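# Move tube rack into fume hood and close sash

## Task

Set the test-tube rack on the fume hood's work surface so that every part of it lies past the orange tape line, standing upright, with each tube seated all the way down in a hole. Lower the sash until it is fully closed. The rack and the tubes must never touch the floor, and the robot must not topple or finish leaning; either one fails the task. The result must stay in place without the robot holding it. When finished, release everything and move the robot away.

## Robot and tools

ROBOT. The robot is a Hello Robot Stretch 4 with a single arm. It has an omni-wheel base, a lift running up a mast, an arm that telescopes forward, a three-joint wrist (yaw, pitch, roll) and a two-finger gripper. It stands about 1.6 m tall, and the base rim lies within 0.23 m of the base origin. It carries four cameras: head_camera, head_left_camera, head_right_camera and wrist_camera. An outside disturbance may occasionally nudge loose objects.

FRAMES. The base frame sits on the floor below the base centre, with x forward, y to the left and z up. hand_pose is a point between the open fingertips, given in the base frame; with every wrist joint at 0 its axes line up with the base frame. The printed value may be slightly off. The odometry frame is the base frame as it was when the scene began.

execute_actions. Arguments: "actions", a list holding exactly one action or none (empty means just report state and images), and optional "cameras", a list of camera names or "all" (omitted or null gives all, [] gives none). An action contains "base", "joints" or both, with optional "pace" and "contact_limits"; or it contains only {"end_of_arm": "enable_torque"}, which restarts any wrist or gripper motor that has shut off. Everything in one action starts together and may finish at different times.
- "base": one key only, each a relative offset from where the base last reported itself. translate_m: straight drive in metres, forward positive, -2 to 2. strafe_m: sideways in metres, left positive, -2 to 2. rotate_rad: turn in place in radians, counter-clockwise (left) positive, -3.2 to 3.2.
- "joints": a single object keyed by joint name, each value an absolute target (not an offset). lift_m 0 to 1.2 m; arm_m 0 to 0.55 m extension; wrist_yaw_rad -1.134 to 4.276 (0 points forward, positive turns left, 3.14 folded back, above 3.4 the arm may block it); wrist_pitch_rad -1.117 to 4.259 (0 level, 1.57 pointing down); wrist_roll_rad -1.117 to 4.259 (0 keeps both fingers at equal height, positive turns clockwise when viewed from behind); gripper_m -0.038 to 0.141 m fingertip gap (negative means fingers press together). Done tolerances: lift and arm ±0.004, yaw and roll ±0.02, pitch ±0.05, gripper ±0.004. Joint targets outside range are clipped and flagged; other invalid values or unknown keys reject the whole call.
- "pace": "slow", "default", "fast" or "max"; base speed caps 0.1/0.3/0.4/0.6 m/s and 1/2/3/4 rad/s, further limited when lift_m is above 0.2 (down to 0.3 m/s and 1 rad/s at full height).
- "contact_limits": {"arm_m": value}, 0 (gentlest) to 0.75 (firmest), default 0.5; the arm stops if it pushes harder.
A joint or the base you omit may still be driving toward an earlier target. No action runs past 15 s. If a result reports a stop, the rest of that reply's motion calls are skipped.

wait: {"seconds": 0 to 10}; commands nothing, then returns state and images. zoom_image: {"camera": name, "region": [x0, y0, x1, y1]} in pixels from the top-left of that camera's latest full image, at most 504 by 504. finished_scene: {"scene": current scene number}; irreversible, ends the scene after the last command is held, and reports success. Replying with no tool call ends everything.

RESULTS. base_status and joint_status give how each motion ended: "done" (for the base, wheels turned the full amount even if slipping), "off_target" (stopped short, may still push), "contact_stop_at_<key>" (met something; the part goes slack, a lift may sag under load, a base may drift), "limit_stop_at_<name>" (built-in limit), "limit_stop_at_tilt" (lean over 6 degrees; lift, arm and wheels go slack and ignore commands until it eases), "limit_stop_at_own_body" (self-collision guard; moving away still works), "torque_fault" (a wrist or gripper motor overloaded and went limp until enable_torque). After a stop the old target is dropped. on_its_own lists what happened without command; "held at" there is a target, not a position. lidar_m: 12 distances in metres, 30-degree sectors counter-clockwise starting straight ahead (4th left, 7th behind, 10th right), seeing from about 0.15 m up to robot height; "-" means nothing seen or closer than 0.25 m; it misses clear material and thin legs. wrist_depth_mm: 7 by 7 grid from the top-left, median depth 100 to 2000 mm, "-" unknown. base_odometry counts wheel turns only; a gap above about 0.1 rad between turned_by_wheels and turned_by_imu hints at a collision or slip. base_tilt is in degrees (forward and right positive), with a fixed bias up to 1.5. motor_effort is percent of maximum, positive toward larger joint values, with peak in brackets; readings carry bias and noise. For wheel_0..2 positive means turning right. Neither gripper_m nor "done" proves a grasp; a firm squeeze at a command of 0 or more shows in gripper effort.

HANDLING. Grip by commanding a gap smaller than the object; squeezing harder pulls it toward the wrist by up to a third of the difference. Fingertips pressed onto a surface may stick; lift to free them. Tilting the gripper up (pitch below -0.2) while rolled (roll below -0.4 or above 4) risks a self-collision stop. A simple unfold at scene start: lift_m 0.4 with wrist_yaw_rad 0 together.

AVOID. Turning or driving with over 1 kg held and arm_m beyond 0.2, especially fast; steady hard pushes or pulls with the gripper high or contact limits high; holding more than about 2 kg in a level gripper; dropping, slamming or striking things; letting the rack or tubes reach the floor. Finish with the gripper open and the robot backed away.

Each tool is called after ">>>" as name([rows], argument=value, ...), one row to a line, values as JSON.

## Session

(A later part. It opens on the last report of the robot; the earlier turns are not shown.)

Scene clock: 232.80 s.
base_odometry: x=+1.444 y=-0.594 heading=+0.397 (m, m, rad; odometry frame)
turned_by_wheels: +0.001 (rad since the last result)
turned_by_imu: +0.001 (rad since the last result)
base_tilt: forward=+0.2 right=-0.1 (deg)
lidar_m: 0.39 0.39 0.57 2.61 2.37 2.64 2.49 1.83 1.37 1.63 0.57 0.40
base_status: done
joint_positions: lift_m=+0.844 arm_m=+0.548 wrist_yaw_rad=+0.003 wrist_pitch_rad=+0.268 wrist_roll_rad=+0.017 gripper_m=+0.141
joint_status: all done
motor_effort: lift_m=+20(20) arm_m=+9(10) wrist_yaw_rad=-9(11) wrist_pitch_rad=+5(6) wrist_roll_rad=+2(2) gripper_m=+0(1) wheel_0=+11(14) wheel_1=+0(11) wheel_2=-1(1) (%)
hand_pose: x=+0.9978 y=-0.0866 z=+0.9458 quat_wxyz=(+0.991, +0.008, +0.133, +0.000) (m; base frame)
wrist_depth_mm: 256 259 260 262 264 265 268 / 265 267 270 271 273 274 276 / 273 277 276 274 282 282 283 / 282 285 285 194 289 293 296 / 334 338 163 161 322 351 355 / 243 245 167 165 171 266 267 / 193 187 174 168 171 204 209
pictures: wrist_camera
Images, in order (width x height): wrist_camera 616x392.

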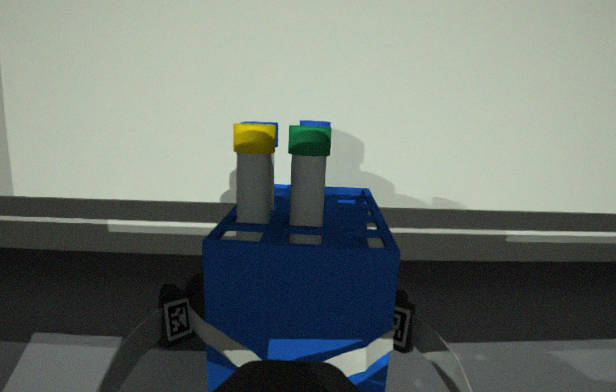

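>>> execute_actions([
  {"joints":{"arm_m":0.52,"wrist_pitch_rad":0.26},"pace":"slow"},
], cameras=["wrist_camera"])

>>> execute_actions([
  {"joints":{"arm_m":0.49},"pace":"slow"},
], cameras=["wrist_camera"])

Scene clock: 234.57 s.
base_odometry: x=+1.444 y=-0.594 heading=+0.396 (m, m, rad; odometry frame)
turned_by_wheels: +0.000 (rad since the last result)
turned_by_imu: -0.001 (rad since the last result)
base_tilt: forward=+0.2 right=-0.3 (deg)
lidar_m: 0.38 0.42 0.59 2.60 2.41 2.61 2.49 1.80 1.37 1.66 0.58 0.39
base_status: not commanded
joint_positions: lift_m=+0.844 arm_m=+0.521 wrist_yaw_rad=+0.000 wrist_pitch_rad=+0.260 wrist_roll_rad=+0.018 gripper_m=+0.141
joint_status: all done
motor_effort: lift_m=+20(21) arm_m=-7(10) wrist_yaw_rad=+1(8) wrist_pitch_rad=-1(6) wrist_roll_rad=+0(2) gripper_m=+0(1) wheel_0=+7(11) wheel_1=+0(0) wheel_2=-1(1) (%)
hand_pose: x=+0.9709 y=-0.0874 z=+0.9479 quat_wxyz=(+0.992, +0.009, +0.130, -0.001) (m; base frame)
wrist_depth_mm: 281 285 286 290 291 294 296 / 290 291 294 297 300 304 303 / 298 300 304 217 304 310 314 / 353 357 314 214 277 322 325 / 338 351 330 187 258 379 384 / 245 224 213 191 191 270 272 / 195 188 193 156 195 206 211
pictures: wrist_camera
Images, in order (width x height): wrist_camera 616x392.

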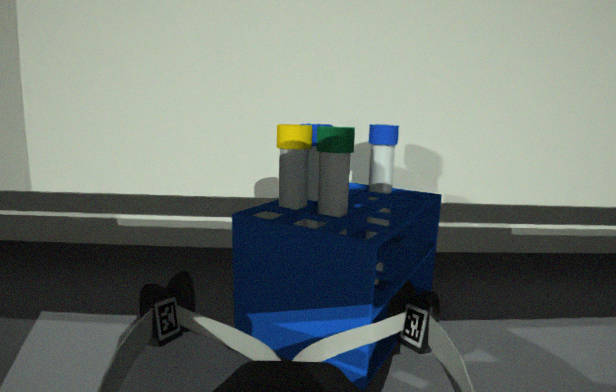

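Scene clock: 235.93 s.
base_odometry: x=+1.444 y=-0.594 heading=+0.396 (m, m, rad; odometry frame)
turned_by_wheels: +0.000 (rad since the last result)
turned_by_imu: +0.000 (rad since the last result)
base_tilt: forward=+0.1 right=-0.2 (deg)
lidar_m: 0.39 0.41 0.57 2.59 2.37 2.61 2.48 1.81 1.40 1.64 0.60 0.41
base_status: not commanded
joint_positions: lift_m=+0.844 arm_m=+0.491 wrist_yaw_rad=+0.001 wrist_pitch_rad=+0.260 wrist_roll_rad=+0.018 gripper_m=+0.141
joint_status: all done
motor_effort: lift_m=+20(20) arm_m=-7(8) wrist_yaw_rad=+0(1) wrist_pitch_rad=-1(1) wrist_roll_rad=+0(0) gripper_m=+2(0) wheel_0=+7(7) wheel_1=+1(0) wheel_2=-1(0) (%)
hand_pose: x=+0.9411 y=-0.0873 z=+0.9479 quat_wxyz=(+0.992, +0.009, +0.130, -0.001) (m; base frame)
wrist_depth_mm: 307 310 314 317 320 324 322 / 317 320 324 329 327 330 332 / 329 332 336 334 336 340 347 / 384 387 397 251 238 349 355 / 340 351 357 219 242 278 392 / 246 207 257 224 198 254 268 / 194 194 198 161 200 205 210
pictures: wrist_camera
Images, in order (width x height): wrist_camera 616x392.

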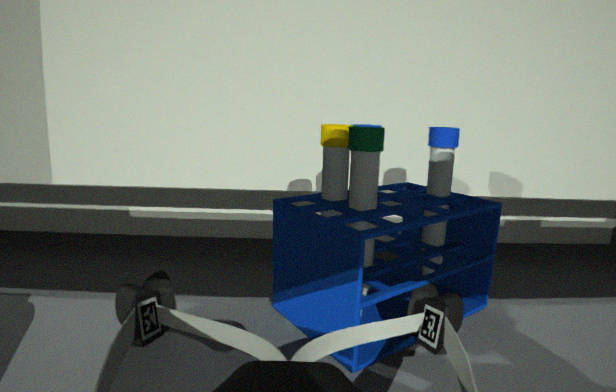

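>>> execute_actions([
  {"joints":{"lift_m":0.847,"wrist_pitch_rad":0.255},"pace":"slow"},
], cameras=[])

>>> execute_actions([
  {"joints":{"arm_m":0.46},"base":{"strafe_m":-0.02},"pace":"slow"},
], cameras=["wrist_camera"])

>>> zoom_image(camera="wrist_camera", region=[330,210,530,392])

Scene clock: 236.93 s.
base_odometry: x=+1.444 y=-0.594 heading=+0.396 (m, m, rad; odometry frame)
turned_by_wheels: +0.000 (rad since the last result)
turned_by_imu: +0.000 (rad since the last result)
base_tilt: forward=+0.3 right=-0.2 (deg)
lidar_m: 0.35 0.42 0.58 2.59 2.39 2.60 2.47 1.81 1.38 1.63 0.58 0.41
base_status: not commanded
joint_positions: lift_m=+0.847 arm_m=+0.491 wrist_yaw_rad=+0.001 wrist_pitch_rad=+0.256 wrist_roll_rad=+0.018 gripper_m=+0.141
joint_status: all done
motor_effort: lift_m=+22(24) arm_m=-7(8) wrist_yaw_rad=+0(1) wrist_pitch_rad=-5(4) wrist_roll_rad=-1(1) gripper_m=+1(1) wheel_0=+7(7) wheel_1=+1(0) wheel_2=-1(1) (%)
hand_pose: x=+0.9413 y=-0.0873 z=+0.9518 quat_wxyz=(+0.992, +0.009, +0.128, -0.001) (m; base frame)
wrist_depth_mm: 307 314 312 317 322 324 324 / 319 320 325 327 329 330 336 / 327 330 334 334 338 343 343 / 384 392 397 251 236 349 355 / 349 359 373 218 240 281 404 / 251 207 265 226 198 260 279 / 200 196 202 161 201 211 216
pictures: none
No camera images: the call's "cameras" was empty. Leave "cameras" out to get every camera's image.

Scene clock: 238.30 s.
base_odometry: x=+1.451 y=-0.612 heading=+0.397 (m, m, rad; odometry frame)
turned_by_wheels: +0.000 (rad since the last result)
turned_by_imu: +0.000 (rad since the last result)
base_tilt: forward=+0.2 right=-0.1 (deg)
lidar_m: 0.38 0.40 0.57 2.61 2.38 2.59 2.49 1.80 1.36 1.61 0.59 0.42
base_status: done
joint_positions: lift_m=+0.847 arm_m=+0.461 wrist_yaw_rad=+0.001 wrist_pitch_rad=+0.256 wrist_roll_rad=+0.018 gripper_m=+0.141
joint_status: all done
motor_effort: lift_m=+22(22) arm_m=-7(7) wrist_yaw_rad=+0(0) wrist_pitch_rad=-5(5) wrist_roll_rad=-1(1) gripper_m=+0(2) wheel_0=+6(9) wheel_1=-5(5) wheel_2=+0(1) (%)
hand_pose: x=+0.9113 y=-0.0873 z=+0.9518 quat_wxyz=(+0.992, +0.009, +0.128, -0.001) (m; base frame)
wrist_depth_mm: 336 342 342 343 349 353 355 / 343 349 353 353 357 364 364 / 355 359 364 364 366 370 377 / 415 421 424 373 236 265 389 / 349 359 373 232 243 264 404 / 252 208 265 241 212 259 277 / 199 198 204 154 211 211 216
pictures: wrist_camera
Images, in order (width x height): wrist_camera 616x392.

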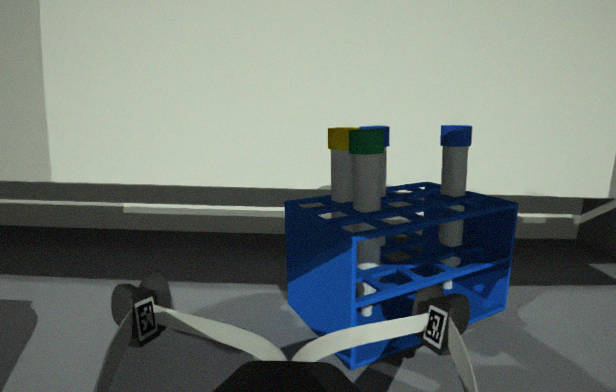

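Region (330, 210, 530, 392) of wrist_camera's 616x392 image, scaled by 2.520; it fills the top 459 rows of this view, and the rest is white.

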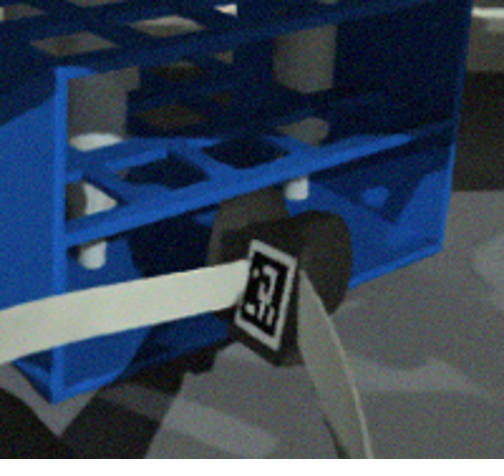

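>>> execute_actions([
  {"joints":{"arm_m":0.43,"wrist_pitch_rad":0.275},"base":{"strafe_m":-0.02},"pace":"slow"},
], cameras=["wrist_camera"])

Scene clock: 239.90 s.
base_odometry: x=+1.459 y=-0.630 heading=+0.396 (m, m, rad; odometry frame)
turned_by_wheels: +0.000 (rad since the last result)
turned_by_imu: +0.000 (rad since the last result)
base_tilt: forward=+0.2 right=-0.3 (deg)
lidar_m: 0.38 0.39 0.59 2.62 2.42 2.61 2.49 1.77 1.34 1.60 0.56 0.40
base_status: done
joint_positions: lift_m=+0.847 arm_m=+0.431 wrist_yaw_rad=+0.001 wrist_pitch_rad=+0.274 wrist_roll_rad=+0.018 gripper_m=+0.141
joint_status: all done
motor_effort: lift_m=+22(22) arm_m=-8(7) wrist_yaw_rad=-1(0) wrist_pitch_rad=+1(1) wrist_roll_rad=-1(0) gripper_m=+0(0) wheel_0=+4(7) wheel_1=-5(7) wheel_2=+0(1) (%)
hand_pose: x=+0.8800 y=-0.0872 z=+0.9468 quat_wxyz=(+0.991, +0.009, +0.137, -0.001) (m; base frame)
wrist_depth_mm: 359 362 368 373 377 379 379 / 375 377 379 384 392 392 392 / 387 392 392 397 257 399 404 / 439 445 452 459 236 256 439 / 332 343 353 268 263 249 366 / 243 208 255 243 213 246 270 / 194 190 198 154 204 205 209
pictures: wrist_camera
Images, in order (width x height): wrist_camera 616x392.

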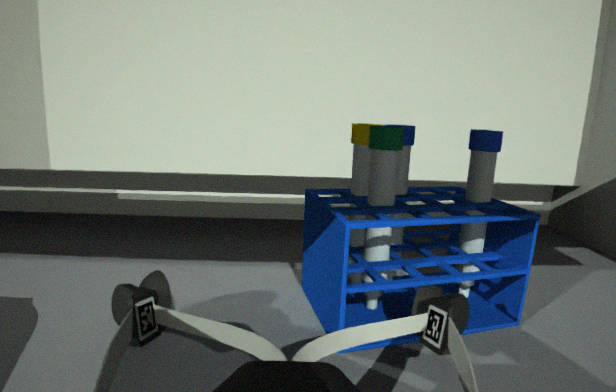

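>>> execute_actions([
  {"joints":{"arm_m":0.40,"lift_m":0.843},"pace":"slow"},
], cameras=["wrist_camera"])

>>> zoom_image(camera="wrist_camera", region=[330,210,560,392])

Scene clock: 241.50 s.
base_odometry: x=+1.459 y=-0.630 heading=+0.396 (m, m, rad; odometry frame)
turned_by_wheels: +0.000 (rad since the last result)
turned_by_imu: +0.000 (rad since the last result)
base_tilt: forward=+0.2 right=-0.2 (deg)
lidar_m: 0.38 0.41 0.58 2.63 2.40 2.61 2.49 1.78 1.34 1.59 0.57 0.43
base_status: not commanded
joint_positions: lift_m=+0.844 arm_m=+0.401 wrist_yaw_rad=+0.001 wrist_pitch_rad=+0.271 wrist_roll_rad=+0.017 gripper_m=+0.141
joint_status: all done
motor_effort: lift_m=+12(20) arm_m=-8(9) wrist_yaw_rad=-1(2) wrist_pitch_rad=+9(10) wrist_roll_rad=+2(2) gripper_m=+2(0) wheel_0=+4(4) wheel_1=-5(5) wheel_2=+0(0) (%)
hand_pose: x=+0.8503 y=-0.0872 z=+0.9444 quat_wxyz=(+0.991, +0.008, +0.135, -0.001) (m; base frame)
wrist_depth_mm: 392 394 397 399 404 407 410 / 404 404 410 413 418 421 421 / 415 421 424 427 262 430 439 / 469 477 484 484 237 249 452 / 330 342 351 309 260 256 327 / 240 212 254 244 214 242 259 / 191 191 196 154 203 204 209
pictures: wrist_camera
Images, in order (width x height): wrist_camera 616x392.

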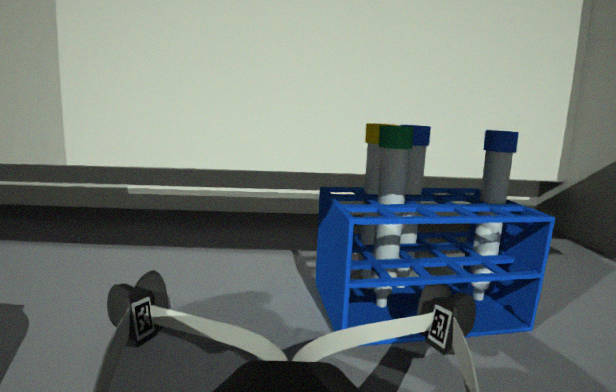

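Region (330, 210, 560, 392) of wrist_camera's 616x392 image, scaled by 2.191; it fills the top 399 rows of this view, and the rest is white.

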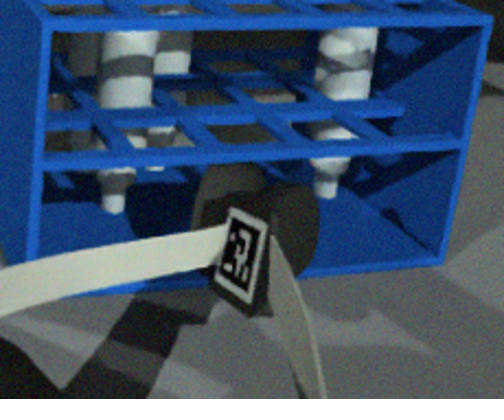

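>>> execute_actions([
  {"joints":{"lift_m":0.851},"pace":"slow"},
], cameras=[])

>>> execute_actions([
  {"base":{"translate_m":-0.04},"pace":"slow"},
], cameras=["wrist_camera"])

Scene clock: 242.53 s.
base_odometry: x=+1.459 y=-0.630 heading=+0.396 (m, m, rad; odometry frame)
turned_by_wheels: +0.000 (rad since the last result)
turned_by_imu: +0.000 (rad since the last result)
base_tilt: forward=+0.1 right=-0.2 (deg)
lidar_m: 0.39 0.41 0.59 2.62 2.43 2.59 2.48 1.78 1.33 1.58 0.59 0.41
base_status: not commanded
joint_positions: lift_m=+0.851 arm_m=+0.401 wrist_yaw_rad=+0.001 wrist_pitch_rad=+0.275 wrist_roll_rad=+0.017 gripper_m=+0.141
joint_status: all done
motor_effort: lift_m=+22(19) arm_m=-7(8) wrist_yaw_rad=-4(2) wrist_pitch_rad=-3(9) wrist_roll_rad=+1(2) gripper_m=+1(0) wheel_0=+4(4) wheel_1=-5(5) wheel_2=+0(0) (%)
hand_pose: x=+0.8499 y=-0.0872 z=+0.9505 quat_wxyz=(+0.990, +0.009, +0.137, -0.001) (m; base frame)
wrist_depth_mm: 389 394 397 402 402 404 410 / 399 404 407 413 415 424 421 / 415 418 424 424 259 433 439 / 473 477 480 488 260 248 445 / 338 351 364 320 253 255 345 / 248 209 262 253 215 244 258 / 198 197 202 154 209 209 216
pictures: none
No camera images: the call's "cameras" was empty. Leave "cameras" out to get every camera's image.

Scene clock: 244.07 s.
base_odometry: x=+1.422 y=-0.646 heading=+0.396 (m, m, rad; odometry frame)
turned_by_wheels: +0.000 (rad since the last result)
turned_by_imu: -0.001 (rad since the last result)
base_tilt: forward=+0.2 right=-0.3 (deg)
lidar_m: 0.42 0.45 0.61 2.41 2.41 2.55 2.45 1.73 1.32 1.59 0.62 0.45
base_status: done
joint_positions: lift_m=+0.851 arm_m=+0.401 wrist_yaw_rad=+0.001 wrist_pitch_rad=+0.275 wrist_roll_rad=+0.017 gripper_m=+0.141
joint_status: not commanded
motor_effort: lift_m=+22(22) arm_m=-7(7) wrist_yaw_rad=-2(3) wrist_pitch_rad=-2(3) wrist_roll_rad=+1(0) gripper_m=+0(2) wheel_0=-4(6) wheel_1=-5(7) wheel_2=+3(8) (%)
hand_pose: x=+0.8499 y=-0.0872 z=+0.9505 quat_wxyz=(+0.990, +0.009, +0.137, -0.001) (m; base frame)
wrist_depth_mm: 424 430 433 442 449 445 445 / 439 445 452 452 452 459 462 / 455 459 462 469 259 473 466 / 517 517 517 530 245 237 455 / 340 351 362 368 263 251 236 / 250 208 260 265 217 231 236 / 198 197 202 154 209 211 216
pictures: wrist_camera
Images, in order (width x height): wrist_camera 616x392.

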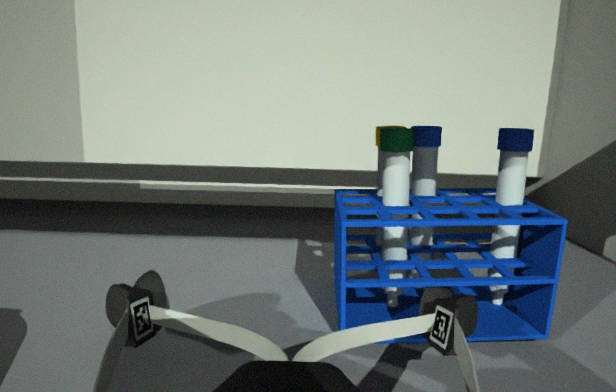

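>>> execute_actions([
  {"joints":{"lift_m":0.856},"pace":"slow"},
], cameras=["wrist_camera"])

>>> execute_actions([
  {"joints":{"arm_m":0.38},"pace":"slow"},
], cameras=["wrist_camera"])

Scene clock: 245.10 s.
base_odometry: x=+1.422 y=-0.646 heading=+0.396 (m, m, rad; odometry frame)
turned_by_wheels: +0.000 (rad since the last result)
turned_by_imu: +0.000 (rad since the last result)
base_tilt: forward=+0.3 right=-0.3 (deg)
lidar_m: 0.41 0.46 0.65 2.45 2.42 2.56 2.45 1.72 1.31 1.61 0.63 0.43
base_status: not commanded
joint_positions: lift_m=+0.856 arm_m=+0.401 wrist_yaw_rad=+0.001 wrist_pitch_rad=+0.277 wrist_roll_rad=+0.018 gripper_m=+0.141
joint_status: all done
motor_effort: lift_m=+23(19) arm_m=-8(7) wrist_yaw_rad=+0(0) wrist_pitch_rad=-7(7) wrist_roll_rad=+0(1) gripper_m=+2(1) wheel_0=-4(4) wheel_1=-5(5) wheel_2=+3(3) (%)
hand_pose: x=+0.8497 y=-0.0873 z=+0.9550 quat_wxyz=(+0.990, +0.009, +0.138, -0.001) (m; base frame)
wrist_depth_mm: 424 427 436 433 439 445 442 / 439 442 449 452 455 459 466 / 452 462 462 466 263 473 462 / 512 517 525 530 262 244 459 / 347 362 370 355 249 249 287 / 255 209 268 260 217 236 251 / 204 202 208 154 214 216 221
pictures: wrist_camera
Images, in order (width x height): wrist_camera 616x392.

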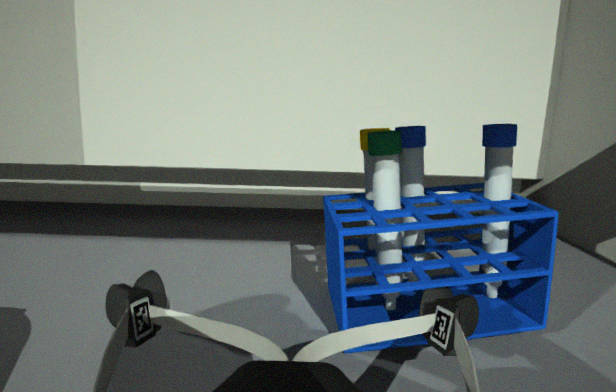

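Scene clock: 246.27 s.
base_odometry: x=+1.423 y=-0.645 heading=+0.398 (m, m, rad; odometry frame)
turned_by_wheels: +0.002 (rad since the last result)
turned_by_imu: -0.017 (rad since the last result)
base_tilt: forward=+0.5 right=-0.3 (deg)
lidar_m: 0.41 0.44 0.60 2.64 2.45 2.60 2.45 1.74 1.32 1.60 0.64 0.46
base_status: not commanded
joint_positions: lift_m=+0.856 arm_m=+0.384 wrist_yaw_rad=+0.022 wrist_pitch_rad=+0.267 wrist_roll_rad=+0.019 gripper_m=+0.141
joint_status: all done
on_its_own: wrist_yaw_rad is at rest, and its effort (-62) is outside its rest range (-13 to +13)
motor_effort: lift_m=+23(23) arm_m=-20(18) wrist_yaw_rad=-62(63) wrist_pitch_rad=+22(22) wrist_roll_rad=-3(3) gripper_m=+1(1) wheel_0=+3(4) wheel_1=-5(5) wheel_2=+21(21) (%)
hand_pose: x=+0.8347 y=-0.0813 z=+0.9578 quat_wxyz=(+0.991, +0.008, +0.133, +0.010) (m; base frame)
wrist_depth_mm: 436 442 445 449 449 449 452 / 449 455 455 462 466 466 462 / 466 466 473 477 469 477 469 / 525 530 535 530 265 250 469 / 366 377 387 366 251 253 379 / 264 209 277 265 217 239 271 / 209 208 213 153 219 220 224
pictures: wrist_camera
Images, in order (width x height): wrist_camera 616x392.

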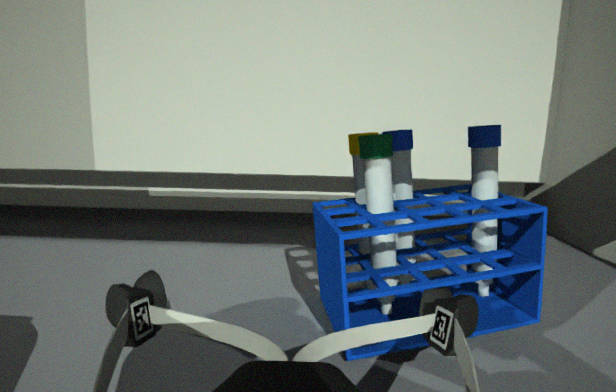

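>>> execute_actions([
  {"joints":{"arm_m":0.41},"pace":"slow"},
], cameras=[])

>>> execute_actions([
  {"joints":{"lift_m":0.88,"wrist_pitch_rad":0.375},"pace":"slow"},
], cameras=[])

>>> execute_actions([
  {"joints":{"arm_m":0.3},"pace":"slow"},
], cameras=["wrist_camera","head_camera"])

Scene clock: 248.30 s.
base_odometry: x=+1.422 y=-0.646 heading=+0.396 (m, m, rad; odometry frame)
turned_by_wheels: -0.001 (rad since the last result)
turned_by_imu: -0.002 (rad since the last result)
base_tilt: forward=+0.2 right=-0.2 (deg)
lidar_m: 0.42 0.44 0.60 2.74 2.42 2.59 2.45 1.76 1.33 1.60 0.65 0.46
base_status: not commanded
joint_positions: lift_m=+0.856 arm_m=+0.409 wrist_yaw_rad=+0.000 wrist_pitch_rad=+0.277 wrist_roll_rad=+0.018 gripper_m=+0.141
joint_status: all done
motor_effort: lift_m=+23(23) arm_m=+8(15) wrist_yaw_rad=-1(62) wrist_pitch_rad=-6(22) wrist_roll_rad=-2(4) gripper_m=+1(0) wheel_0=+3(2) wheel_1=-4(5) wheel_2=+2(21) (%)
hand_pose: x=+0.8571 y=-0.0873 z=+0.9550 quat_wxyz=(+0.990, +0.009, +0.138, -0.001) (m; base frame)
wrist_depth_mm: 413 424 424 430 436 442 439 / 427 436 436 445 452 455 449 / 439 449 452 459 462 469 452 / 496 508 512 517 255 256 439 / 349 359 373 266 242 258 384 / 256 210 268 250 214 245 281 / 204 204 208 154 214 216 221
pictures: none
No camera images: the call's "cameras" was empty. Leave "cameras" out to get every camera's image.

Scene clock: 249.27 s.
base_odometry: x=+1.422 y=-0.646 heading=+0.396 (m, m, rad; odometry frame)
turned_by_wheels: +0.000 (rad since the last result)
turned_by_imu: +0.000 (rad since the last result)
base_tilt: forward=+0.3 right=-0.2 (deg)
lidar_m: 0.43 0.46 0.61 2.72 2.43 2.59 2.46 1.76 1.34 1.60 0.63 0.45
base_status: not commanded
joint_positions: lift_m=+0.880 arm_m=+0.409 wrist_yaw_rad=+0.001 wrist_pitch_rad=+0.375 wrist_roll_rad=+0.018 gripper_m=+0.141
joint_status: all done
motor_effort: lift_m=+22(26) arm_m=+7(7) wrist_yaw_rad=-1(0) wrist_pitch_rad=-3(30) wrist_roll_rad=+1(3) gripper_m=+1(3) wheel_0=+3(3) wheel_1=-4(4) wheel_2=+2(2) (%)
hand_pose: x=+0.8482 y=-0.0873 z=+0.9521 quat_wxyz=(+0.982, +0.009, +0.187, -0.001) (m; base frame)
wrist_depth_mm: 404 413 418 418 427 430 430 / 427 424 433 442 445 449 439 / 442 452 455 466 255 473 452 / 452 466 480 484 251 247 439 / 320 330 338 307 247 253 336 / 249 207 258 251 212 243 270 / 204 204 208 154 214 215 220
pictures: none
No camera images: the call's "cameras" was empty. Leave "cameras" out to get every camera's image.

Scene clock: 251.63 s.
base_odometry: x=+1.422 y=-0.646 heading=+0.396 (m, m, rad; odometry frame)
turned_by_wheels: +0.000 (rad since the last result)
turned_by_imu: -0.001 (rad since the last result)
base_tilt: forward=+0.3 right=-0.4 (deg)
lidar_m: 0.43 0.43 0.63 2.74 2.39 2.57 2.42 1.75 1.33 1.60 0.62 0.44
base_status: not commanded
joint_positions: lift_m=+0.880 arm_m=+0.302 wrist_yaw_rad=+0.003 wrist_pitch_rad=+0.364 wrist_roll_rad=+0.018 gripper_m=+0.141
joint_status: all done
on_its_own: wrist_pitch_rad is at rest, and its effort (+28) is outside its rest range (-23 to +23)
motor_effort: lift_m=+13(22) arm_m=-9(13) wrist_yaw_rad=-7(16) wrist_pitch_rad=+28(30) wrist_roll_rad=-1(3) gripper_m=-1(1) wheel_0=+3(2) wheel_1=-4(4) wheel_2=+2(2) (%)
hand_pose: x=+0.7423 y=-0.0866 z=+0.9558 quat_wxyz=(+0.983, +0.009, +0.181, +0.000) (m; base frame)
wrist_depth_mm: 500 517 512 525 525 535 455 / 521 530 539 549 549 554 462 / 549 559 564 569 559 554 455 / 504 525 539 554 262 256 445 / 353 362 373 334 247 256 377 / 270 209 282 271 217 243 281 / 220 220 224 154 224 234 239
pictures: head_camera, wrist_camera
Images, in order (width x height): head_camera 420x560, wrist_camera 616x392.

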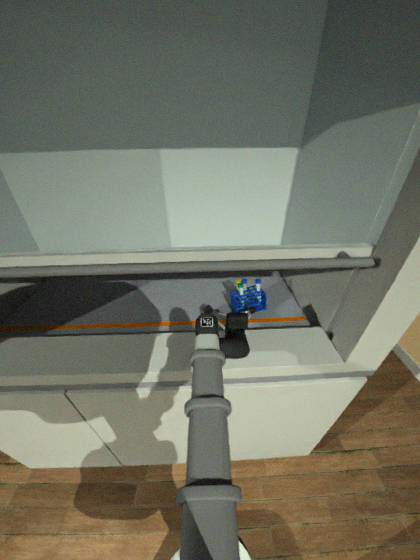

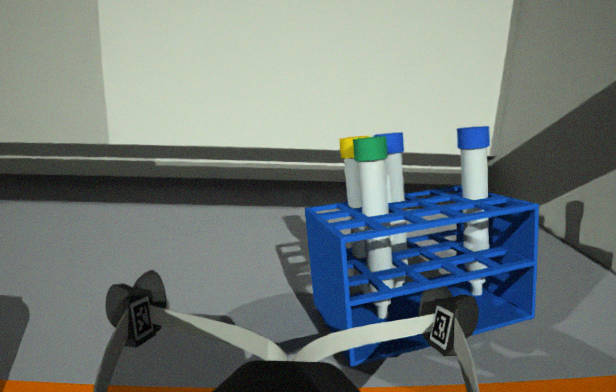

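>>> execute_actions([
  {"joints":{"lift_m":0.94,"wrist_pitch_rad":0.6,"arm_m":0.31},"pace":"slow"},
], cameras=["wrist_camera"])

>>> execute_actions([
  {"joints":{"arm_m":0.24},"pace":"slow"},
], cameras=["wrist_camera","head_camera"])

Scene clock: 253.77 s.
base_odometry: x=+1.422 y=-0.646 heading=+0.396 (m, m, rad; odometry frame)
turned_by_wheels: +0.000 (rad since the last result)
turned_by_imu: -0.001 (rad since the last result)
base_tilt: forward=+0.3 right=-0.3 (deg)
lidar_m: 0.42 0.46 0.64 2.73 2.38 2.59 2.46 1.77 1.33 1.62 0.65 0.45
base_status: not commanded
joint_positions: lift_m=+0.940 arm_m=+0.309 wrist_yaw_rad=+0.001 wrist_pitch_rad=+0.601 wrist_roll_rad=+0.017 gripper_m=+0.141
joint_status: all done
motor_effort: lift_m=+23(24) arm_m=+6(9) wrist_yaw_rad=+0(11) wrist_pitch_rad=-5(96) wrist_roll_rad=+1(7) gripper_m=+1(0) wheel_0=+2(3) wheel_1=-4(4) wheel_2=+2(2) (%)
hand_pose: x=+0.7179 y=-0.0873 z=+0.9547 quat_wxyz=(+0.955, +0.008, +0.296, -0.002) (m; base frame)
wrist_depth_mm: 496 500 512 512 517 521 452 / 574 591 597 609 609 554 455 / 473 480 488 500 229 496 442 / 362 368 373 377 232 240 399 / 291 298 304 285 233 244 224 / 247 211 253 250 208 217 252 / 213 213 217 154 224 224 229
pictures: wrist_camera
Images, in order (width x height): wrist_camera 616x392.

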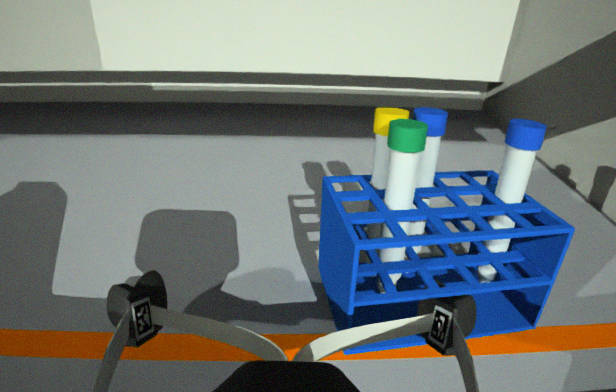

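Scene clock: 255.73 s.
base_odometry: x=+1.422 y=-0.646 heading=+0.397 (m, m, rad; odometry frame)
turned_by_wheels: +0.000 (rad since the last result)
turned_by_imu: +0.000 (rad since the last result)
base_tilt: forward=+0.2 right=-0.2 (deg)
lidar_m: 0.43 0.44 0.64 2.76 2.40 2.59 2.44 1.77 1.33 1.61 0.62 0.46
base_status: not commanded
joint_positions: lift_m=+0.940 arm_m=+0.242 wrist_yaw_rad=+0.007 wrist_pitch_rad=+0.586 wrist_roll_rad=+0.013 gripper_m=+0.141
joint_status: all done
on_its_own: wrist_yaw_rad is at rest, and its effort (-19) is outside its rest range (-13 to +13); wrist_pitch_rad is at rest, and its effort (+38) is outside its rest range (-23 to +23)
motor_effort: lift_m=+18(23) arm_m=-9(17) wrist_yaw_rad=-19(47) wrist_pitch_rad=+38(39) wrist_roll_rad=+13(13) gripper_m=+1(1) wheel_0=+4(4) wheel_1=-3(4) wheel_2=+3(7) (%)
hand_pose: x=+0.6534 y=-0.0857 z=+0.9587 quat_wxyz=(+0.957, +0.005, +0.289, +0.001) (m; base frame)
wrist_depth_mm: 559 564 569 569 574 580 462 / 640 647 661 661 676 603 462 / 508 517 535 544 248 535 469 / 382 394 399 377 241 255 433 / 310 317 322 262 239 246 330 / 259 208 270 256 203 239 281 / 170 172 173 156 179 180 185
pictures: head_camera, wrist_camera
Images, in order (width x height): head_camera 420x560, wrist_camera 616x392.

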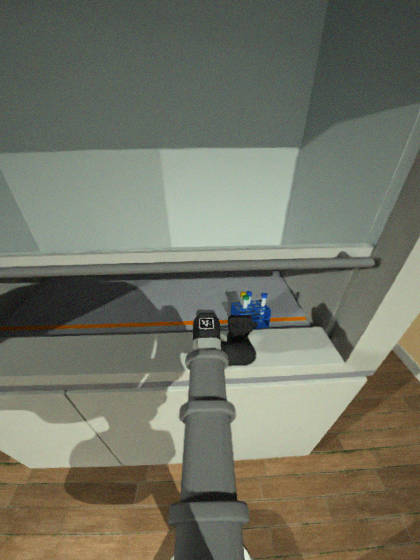

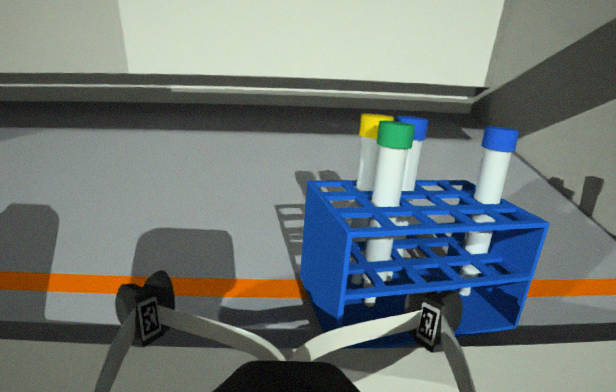

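>>> execute_actions([
  {"joints":{"arm_m":0.2,"lift_m":0.948},"pace":"slow"},
], cameras=["wrist_camera"])

Scene clock: 257.67 s.
torque_fault: wrist_pitch_rad switched itself off since the last result.
base_odometry: x=+1.423 y=-0.646 heading=+0.397 (m, m, rad; odometry frame)
turned_by_wheels: +0.000 (rad since the last result)
turned_by_imu: -0.004 (rad since the last result)
base_tilt: forward=+0.3 right=-0.4 (deg)
lidar_m: 0.41 0.45 0.63 2.78 2.40 2.57 2.44 1.77 1.33 1.62 0.62 0.46
base_status: not commanded
joint_positions: lift_m=+0.948 arm_m=+0.202 wrist_yaw_rad=+0.012 wrist_pitch_rad=+0.507 wrist_roll_rad=+0.017 gripper_m=+0.141
joint_status: all done
on_its_own: wrist_pitch_rad is off since a torque_fault, until you send "end_of_arm": "enable_torque" (your +0.600 is given up); wrist_yaw_rad is at rest, and its effort (-30) is outside its rest range (-13 to +13)
motor_effort: lift_m=+19(19) arm_m=-14(18) wrist_yaw_rad=-30(48) wrist_pitch_rad=-2(94) wrist_roll_rad=+3(14) gripper_m=+1(1) wheel_0=-3(4) wheel_1=-3(3) wheel_2=+10(11) (%)
hand_pose: x=+0.6266 y=-0.0845 z=+0.9862 quat_wxyz=(+0.968, +0.007, +0.251, +0.003) (m; base frame)
wrist_depth_mm: 591 591 597 609 609 615 466 / 627 640 640 647 654 640 469 / 640 654 668 683 240 609 455 / 455 466 473 480 231 247 455 / 351 357 370 342 240 242 227 / 289 211 298 291 211 221 298 / 190 190 194 148 197 199 202
pictures: wrist_camera
Images, in order (width x height): wrist_camera 616x392.

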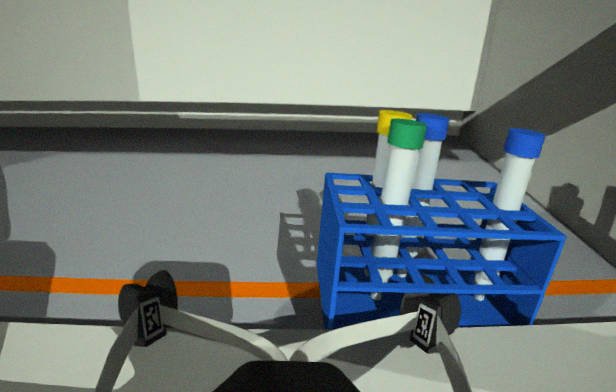

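>>> execute_actions([
  {"end_of_arm":"enable_torque"},
], cameras=[])

>>> execute_actions([
  {"joints":{"arm_m":0.36},"pace":"slow"},
], cameras=[])

>>> execute_actions([
  {"joints":{"arm_m":0.46,"lift_m":0.925},"pace":"slow"},
], cameras=["wrist_camera"])

Scene clock: 258.43 s.
base_odometry: x=+1.423 y=-0.646 heading=+0.397 (m, m, rad; odometry frame)
turned_by_wheels: +0.000 (rad since the last result)
turned_by_imu: +0.000 (rad since the last result)
base_tilt: forward=+0.3 right=-0.3 (deg)
lidar_m: 0.40 0.45 0.61 2.78 2.39 2.59 2.45 1.76 1.29 1.61 0.64 0.46
base_status: not commanded
joint_positions: lift_m=+0.948 arm_m=+0.202 wrist_yaw_rad=+0.012 wrist_pitch_rad=+0.507 wrist_roll_rad=+0.017 gripper_m=+0.141
joint_status: not commanded
end_of_arm: enable_torque: each motor that was off is on again
on_its_own: wrist_pitch_rad is held at +0.507, not at your +0.600, since a torque_fault; wrist_yaw_rad is at rest, and its effort (-32) is outside its rest range (-13 to +13)
motor_effort: lift_m=+18(19) arm_m=-14(14) wrist_yaw_rad=-32(32) wrist_pitch_rad=-2(2) wrist_roll_rad=+3(3) gripper_m=+1(1) wheel_0=-2(3) wheel_1=-3(3) wheel_2=+10(10) (%)
hand_pose: x=+0.6266 y=-0.0845 z=+0.9862 quat_wxyz=(+0.968, +0.007, +0.251, +0.003) (m; base frame)
wrist_depth_mm: 591 597 597 603 615 609 462 / 634 627 647 647 647 634 466 / 640 654 668 683 242 615 455 / 455 466 477 477 234 248 459 / 353 362 368 342 241 242 227 / 290 210 298 291 211 221 298 / 190 190 193 157 197 199 202
pictures: none
No camera images: the call's "cameras" was empty. Leave "cameras" out to get every camera's image.

Scene clock: 261.30 s.
base_odometry: x=+1.422 y=-0.646 heading=+0.396 (m, m, rad; odometry frame)
turned_by_wheels: +0.000 (rad since the last result)
turned_by_imu: -0.001 (rad since the last result)
base_tilt: forward=+0.3 right=-0.3 (deg)
lidar_m: 0.42 0.42 0.61 2.81 2.38 2.60 2.45 1.77 1.33 1.61 0.66 0.44
base_status: not commanded
joint_positions: lift_m=+0.948 arm_m=+0.359 wrist_yaw_rad=+0.000 wrist_pitch_rad=+0.510 wrist_roll_rad=+0.018 gripper_m=+0.141
joint_status: all done
on_its_own: wrist_pitch_rad is held at +0.507, not at your +0.600, since a torque_fault
motor_effort: lift_m=+19(19) arm_m=+7(12) wrist_yaw_rad=+0(31) wrist_pitch_rad=-11(12) wrist_roll_rad=+0(2) gripper_m=+0(1) wheel_0=-2(2) wheel_1=-3(3) wheel_2=+4(10) (%)
hand_pose: x=+0.7815 y=-0.0874 z=+0.9854 quat_wxyz=(+0.968, +0.009, +0.252, -0.002) (m; base frame)
wrist_depth_mm: 445 452 462 462 469 477 442 / 480 480 488 492 504 504 445 / 549 564 574 580 521 535 439 / 455 462 469 480 244 473 439 / 353 357 368 357 244 256 242 / 289 209 298 291 243 221 236 / 247 246 251 154 251 240 259
pictures: none
No camera images: the call's "cameras" was empty. Leave "cameras" out to get every camera's image.

Scene clock: 263.60 s.
base_odometry: x=+1.422 y=-0.646 heading=+0.396 (m, m, rad; odometry frame)
turned_by_wheels: +0.000 (rad since the last result)
turned_by_imu: -0.001 (rad since the last result)
base_tilt: forward=+0.3 right=-0.2 (deg)
lidar_m: 0.42 0.45 0.62 2.80 2.39 2.58 2.44 1.75 1.34 1.59 0.63 0.45
base_status: not commanded
joint_positions: lift_m=+0.925 arm_m=+0.459 wrist_yaw_rad=+0.000 wrist_pitch_rad=+0.508 wrist_roll_rad=+0.018 gripper_m=+0.141
joint_status: all done
on_its_own: wrist_pitch_rad is held at +0.507, not at your +0.600, since a torque_fault
motor_effort: lift_m=+14(19) arm_m=+7(3) wrist_yaw_rad=+1(2) wrist_pitch_rad=-6(10) wrist_roll_rad=+0(0) gripper_m=+1(0) wheel_0=-2(3) wheel_1=-3(3) wheel_2=+4(4) (%)
hand_pose: x=+0.8816 y=-0.0875 z=+0.9633 quat_wxyz=(+0.968, +0.009, +0.251, -0.002) (m; base frame)
wrist_depth_mm: 355 362 366 370 375 379 382 / 379 384 392 394 397 402 404 / 455 455 462 469 418 421 424 / 410 415 427 436 258 264 218 / 317 322 329 336 249 262 222 / 262 208 270 271 242 218 222 / 222 221 225 151 224 222 212
pictures: wrist_camera
Images, in order (width x height): wrist_camera 616x392.

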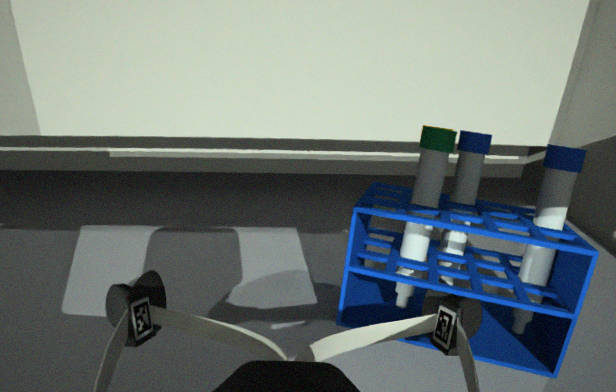

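>>> execute_actions([
  {"joints":{"arm_m":0.42},"pace":"slow"},
], cameras=["wrist_camera"])

>>> zoom_image(camera="wrist_camera", region=[330,210,600,392])

Scene clock: 265.30 s.
base_odometry: x=+1.422 y=-0.646 heading=+0.396 (m, m, rad; odometry frame)
turned_by_wheels: +0.000 (rad since the last result)
turned_by_imu: +0.000 (rad since the last result)
base_tilt: forward=+0.3 right=-0.3 (deg)
lidar_m: 0.40 0.45 0.60 2.78 2.41 2.60 2.45 1.71 1.33 1.60 0.65 0.44
base_status: not commanded
joint_positions: lift_m=+0.925 arm_m=+0.421 wrist_yaw_rad=+0.000 wrist_pitch_rad=+0.508 wrist_roll_rad=+0.018 gripper_m=+0.141
joint_status: all done
on_its_own: wrist_pitch_rad is held at +0.507, not at your +0.600, since a torque_fault
motor_effort: lift_m=+14(13) arm_m=-7(7) wrist_yaw_rad=+2(2) wrist_pitch_rad=-7(6) wrist_roll_rad=+0(0) gripper_m=+0(1) wheel_0=-3(3) wheel_1=-3(3) wheel_2=+4(4) (%)
hand_pose: x=+0.8443 y=-0.0874 z=+0.9633 quat_wxyz=(+0.968, +0.009, +0.251, -0.002) (m; base frame)
wrist_depth_mm: 392 397 402 402 410 415 413 / 415 421 427 430 433 442 433 / 488 496 512 512 462 469 436 / 407 415 427 433 243 402 223 / 317 322 330 334 251 262 217 / 259 208 270 271 241 217 220 / 222 221 225 153 224 224 216
pictures: wrist_camera
Images, in order (width x height): wrist_camera 616x392.

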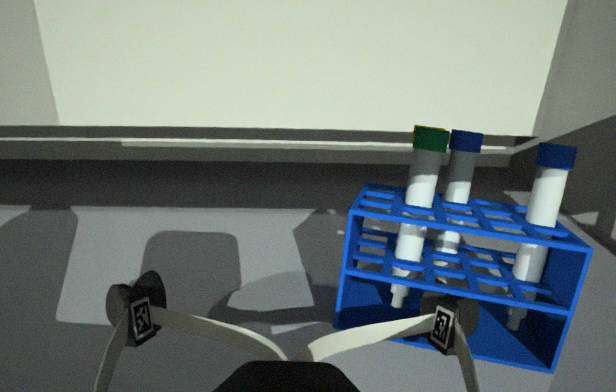

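Region (330, 210, 600, 392) of wrist_camera's 616x392 image, scaled by 1.867; it fills the top 340 rows of this view, and the rest is white.

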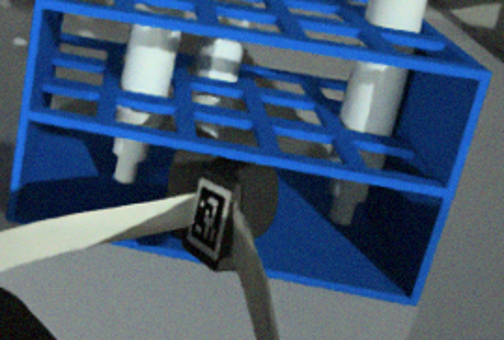

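>>> execute_actions([
  {"joints":{"lift_m":0.912},"pace":"slow"},
], cameras=["wrist_camera"])

Scene clock: 266.30 s.
base_odometry: x=+1.422 y=-0.646 heading=+0.396 (m, m, rad; odometry frame)
turned_by_wheels: +0.000 (rad since the last result)
turned_by_imu: +0.000 (rad since the last result)
base_tilt: forward=+0.2 right=-0.4 (deg)
lidar_m: 0.42 0.44 0.61 2.79 2.38 2.59 2.44 1.75 1.32 1.60 0.66 0.45
base_status: not commanded
joint_positions: lift_m=+0.912 arm_m=+0.421 wrist_yaw_rad=-0.001 wrist_pitch_rad=+0.505 wrist_roll_rad=+0.017 gripper_m=+0.141
joint_status: all done
on_its_own: wrist_pitch_rad is held at +0.507, not at your +0.600, since a torque_fault
motor_effort: lift_m=+12(17) arm_m=-6(7) wrist_yaw_rad=+2(2) wrist_pitch_rad=+4(5) wrist_roll_rad=+2(2) gripper_m=+1(1) wheel_0=-3(3) wheel_1=-3(3) wheel_2=+4(4) (%)
hand_pose: x=+0.8446 y=-0.0876 z=+0.9512 quat_wxyz=(+0.968, +0.008, +0.250, -0.002) (m; base frame)
wrist_depth_mm: 392 397 399 404 410 415 413 / 421 418 427 430 439 439 436 / 480 492 500 500 508 462 433 / 387 397 407 413 230 252 218 / 300 307 314 319 242 249 219 / 245 209 253 257 237 211 222 / 210 208 213 148 219 213 213
pictures: wrist_camera
Images, in order (width x height): wrist_camera 616x392.

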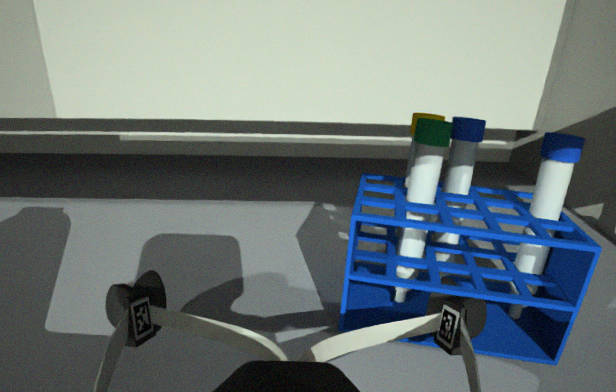

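>>> execute_actions([
  {"joints":{"lift_m":0.936,"wrist_roll_rad":0.32},"pace":"slow"},
], cameras=["wrist_camera"])

>>> execute_actions([
  {"joints":{"lift_m":0.955,"wrist_roll_rad":0.65},"pace":"slow"},
], cameras=["wrist_camera","head_camera"])

Scene clock: 268.10 s.
base_odometry: x=+1.422 y=-0.646 heading=+0.396 (m, m, rad; odometry frame)
turned_by_wheels: +0.000 (rad since the last result)
turned_by_imu: +0.000 (rad since the last result)
base_tilt: forward=+0.2 right=-0.2 (deg)
lidar_m: 0.42 0.45 0.61 2.81 2.38 2.59 2.45 1.73 1.30 1.61 0.66 0.46
base_status: not commanded
joint_positions: lift_m=+0.936 arm_m=+0.421 wrist_yaw_rad=-0.001 wrist_pitch_rad=+0.504 wrist_roll_rad=+0.318 gripper_m=+0.141
joint_status: all done
on_its_own: wrist_pitch_rad is held at +0.507, not at your +0.600, since a torque_fault
motor_effort: lift_m=+21(23) arm_m=-7(7) wrist_yaw_rad=+4(3) wrist_pitch_rad=+5(9) wrist_roll_rad=+5(12) gripper_m=+1(0) wheel_0=-3(3) wheel_1=-3(3) wheel_2=+4(4) (%)
hand_pose: x=+0.8446 y=-0.0876 z=+0.9745 quat_wxyz=(+0.956, +0.154, +0.246, -0.040) (m; base frame)
wrist_depth_mm: 366 382 399 413 433 445 362 / 384 402 421 439 455 469 382 / 410 424 445 512 240 433 402 / 433 500 504 449 236 221 334 / 477 430 387 329 235 232 214 / 368 209 309 281 213 208 222 / 297 270 260 152 224 212 207
pictures: wrist_camera
Images, in order (width x height): wrist_camera 616x392.

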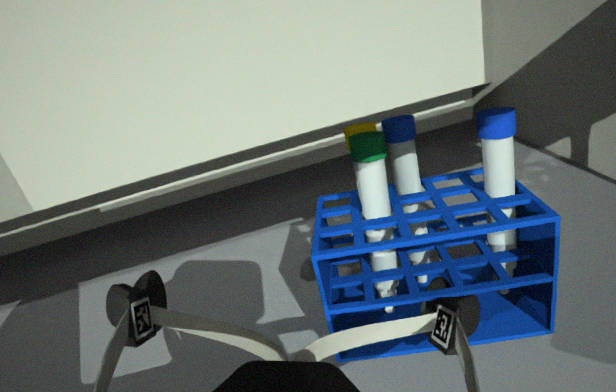

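Scene clock: 269.00 s.
base_odometry: x=+1.422 y=-0.646 heading=+0.396 (m, m, rad; odometry frame)
turned_by_wheels: +0.000 (rad since the last result)
turned_by_imu: +0.000 (rad since the last result)
base_tilt: forward=+0.2 right=-0.4 (deg)
lidar_m: 0.42 0.47 0.61 2.81 2.41 2.60 2.45 1.76 1.32 1.61 0.63 0.47
base_status: not commanded
joint_positions: lift_m=+0.955 arm_m=+0.421 wrist_yaw_rad=+0.000 wrist_pitch_rad=+0.508 wrist_roll_rad=+0.650 gripper_m=+0.141
joint_status: all done
on_its_own: wrist_pitch_rad is held at +0.507, not at your +0.600, since a torque_fault
motor_effort: lift_m=+23(23) arm_m=-7(7) wrist_yaw_rad=+2(3) wrist_pitch_rad=-6(5) wrist_roll_rad=+1(8) gripper_m=+1(0) wheel_0=-3(3) wheel_1=-3(3) wheel_2=+4(4) (%)
hand_pose: x=+0.8441 y=-0.0875 z=+0.9925 quat_wxyz=(+0.917, +0.309, +0.238, -0.080) (m; base frame)
wrist_depth_mm: 355 379 404 433 473 399 329 / 370 394 421 459 539 430 355 / 387 413 445 525 433 347 317 / 404 433 508 252 239 213 272 / 421 496 459 242 228 223 240 / 488 209 364 241 217 218 212 / 455 357 315 153 231 202 192
pictures: head_camera, wrist_camera
Images, in order (width x height): head_camera 420x560, wrist_camera 616x392.

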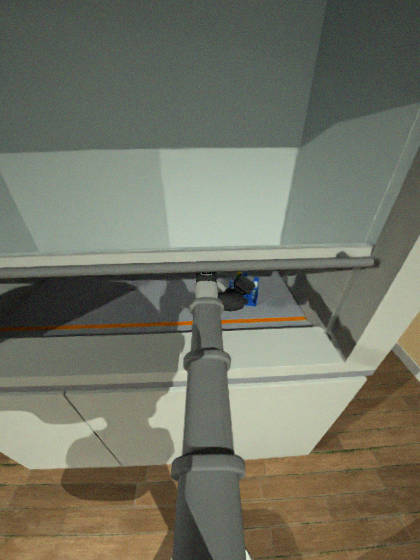

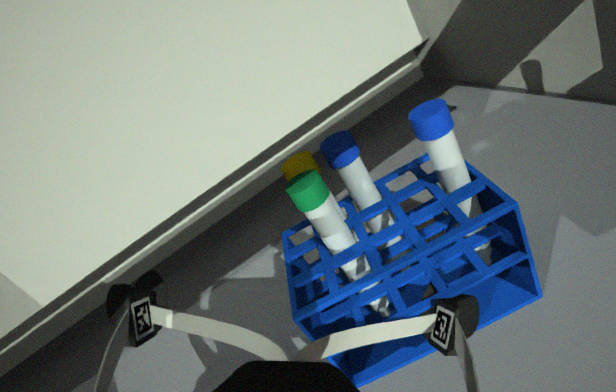

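>>> execute_actions([
  {"joints":{"arm_m":0.38},"pace":"slow"},
], cameras=["wrist_camera"])

Scene clock: 270.83 s.
base_odometry: x=+1.422 y=-0.646 heading=+0.396 (m, m, rad; odometry frame)
turned_by_wheels: +0.000 (rad since the last result)
turned_by_imu: +0.000 (rad since the last result)
base_tilt: forward=+0.3 right=-0.4 (deg)
lidar_m: 0.43 0.44 0.62 2.83 2.40 2.58 2.42 1.75 1.34 1.60 0.64 0.47
base_status: not commanded
joint_positions: lift_m=+0.955 arm_m=+0.381 wrist_yaw_rad=+0.000 wrist_pitch_rad=+0.508 wrist_roll_rad=+0.650 gripper_m=+0.141
joint_status: all done
on_its_own: wrist_pitch_rad is held at +0.507, not at your +0.600, since a torque_fault
motor_effort: lift_m=+23(23) arm_m=-8(8) wrist_yaw_rad=+2(3) wrist_pitch_rad=-7(6) wrist_roll_rad=+1(1) gripper_m=+1(1) wheel_0=-3(3) wheel_1=-3(3) wheel_2=+4(3) (%)
hand_pose: x=+0.8042 y=-0.0875 z=+0.9925 quat_wxyz=(+0.917, +0.309, +0.238, -0.080) (m; base frame)
wrist_depth_mm: 384 410 442 469 504 402 327 / 402 430 462 500 564 430 355 / 421 445 484 564 439 353 317 / 439 477 544 236 240 216 272 / 462 539 459 243 221 225 241 / 525 208 362 241 216 217 212 / 455 357 314 153 231 204 193
pictures: wrist_camera
Images, in order (width x height): wrist_camera 616x392.

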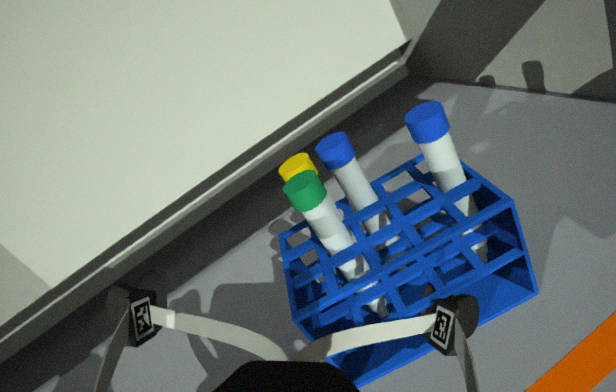

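>>> execute_actions([
  {"joints":{"lift_m":0.972,"wrist_roll_rad":1.1,"arm_m":0.42},"base":{"strafe_m":-0.02},"pace":"slow"},
], cameras=["wrist_camera"])

>>> execute_actions([
  {"joints":{"arm_m":0.38},"pace":"slow"},
], cameras=["wrist_camera"])

Scene clock: 273.73 s.
base_odometry: x=+1.430 y=-0.664 heading=+0.396 (m, m, rad; odometry frame)
turned_by_wheels: +0.000 (rad since the last result)
turned_by_imu: -0.001 (rad since the last result)
base_tilt: forward=+0.2 right=-0.3 (deg)
lidar_m: 0.43 0.45 0.61 2.81 2.42 2.58 2.45 1.73 1.29 1.59 0.66 0.45
base_status: done
joint_positions: lift_m=+0.972 arm_m=+0.419 wrist_yaw_rad=+0.000 wrist_pitch_rad=+0.508 wrist_roll_rad=+1.099 gripper_m=+0.141
joint_status: all done
on_its_own: wrist_pitch_rad is held at +0.507, not at your +0.600, since a torque_fault
motor_effort: lift_m=+22(27) arm_m=+8(7) wrist_yaw_rad=+2(1) wrist_pitch_rad=-5(7) wrist_roll_rad=+2(6) gripper_m=+2(1) wheel_0=+4(10) wheel_1=-6(8) wheel_2=+0(2) (%)
hand_pose: x=+0.8416 y=-0.0875 z=+1.0097 quat_wxyz=(+0.825, +0.506, +0.214, -0.131) (m; base frame)
wrist_depth_mm: 364 397 445 480 427 338 278 / 370 404 452 544 410 307 257 / 379 415 455 512 343 279 239 / 387 424 469 384 212 253 223 / 394 436 466 239 225 224 208 / 399 208 445 232 208 212 193 / 415 452 427 154 238 197 183
pictures: wrist_camera
Images, in order (width x height): wrist_camera 616x392.

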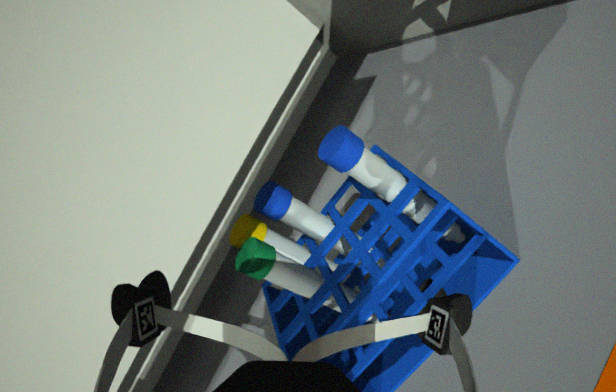

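Scene clock: 275.27 s.
base_odometry: x=+1.430 y=-0.664 heading=+0.396 (m, m, rad; odometry frame)
turned_by_wheels: +0.000 (rad since the last result)
turned_by_imu: +0.000 (rad since the last result)
base_tilt: forward=+0.0 right=-0.2 (deg)
lidar_m: 0.44 0.43 0.61 2.80 2.42 2.58 2.45 1.75 1.29 1.59 0.65 0.48
base_status: not commanded
joint_positions: lift_m=+0.972 arm_m=+0.381 wrist_yaw_rad=+0.000 wrist_pitch_rad=+0.508 wrist_roll_rad=+1.099 gripper_m=+0.141
joint_status: all done
on_its_own: wrist_pitch_rad is held at +0.507, not at your +0.600, since a torque_fault
motor_effort: lift_m=+22(22) arm_m=-7(6) wrist_yaw_rad=+1(2) wrist_pitch_rad=-5(5) wrist_roll_rad=+2(3) gripper_m=+1(0) wheel_0=+4(5) wheel_1=-6(6) wheel_2=+0(0) (%)
hand_pose: x=+0.8043 y=-0.0874 z=+1.0097 quat_wxyz=(+0.825, +0.506, +0.214, -0.131) (m; base frame)
wrist_depth_mm: 397 430 480 508 430 340 278 / 402 439 488 569 407 306 257 / 407 455 504 512 355 279 238 / 418 462 508 413 216 252 222 / 427 466 504 238 229 228 208 / 433 208 442 223 209 211 193 / 445 504 418 154 234 196 183
pictures: wrist_camera
Images, in order (width x height): wrist_camera 616x392.

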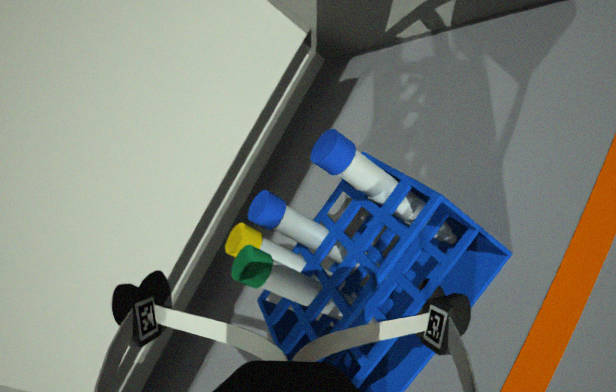

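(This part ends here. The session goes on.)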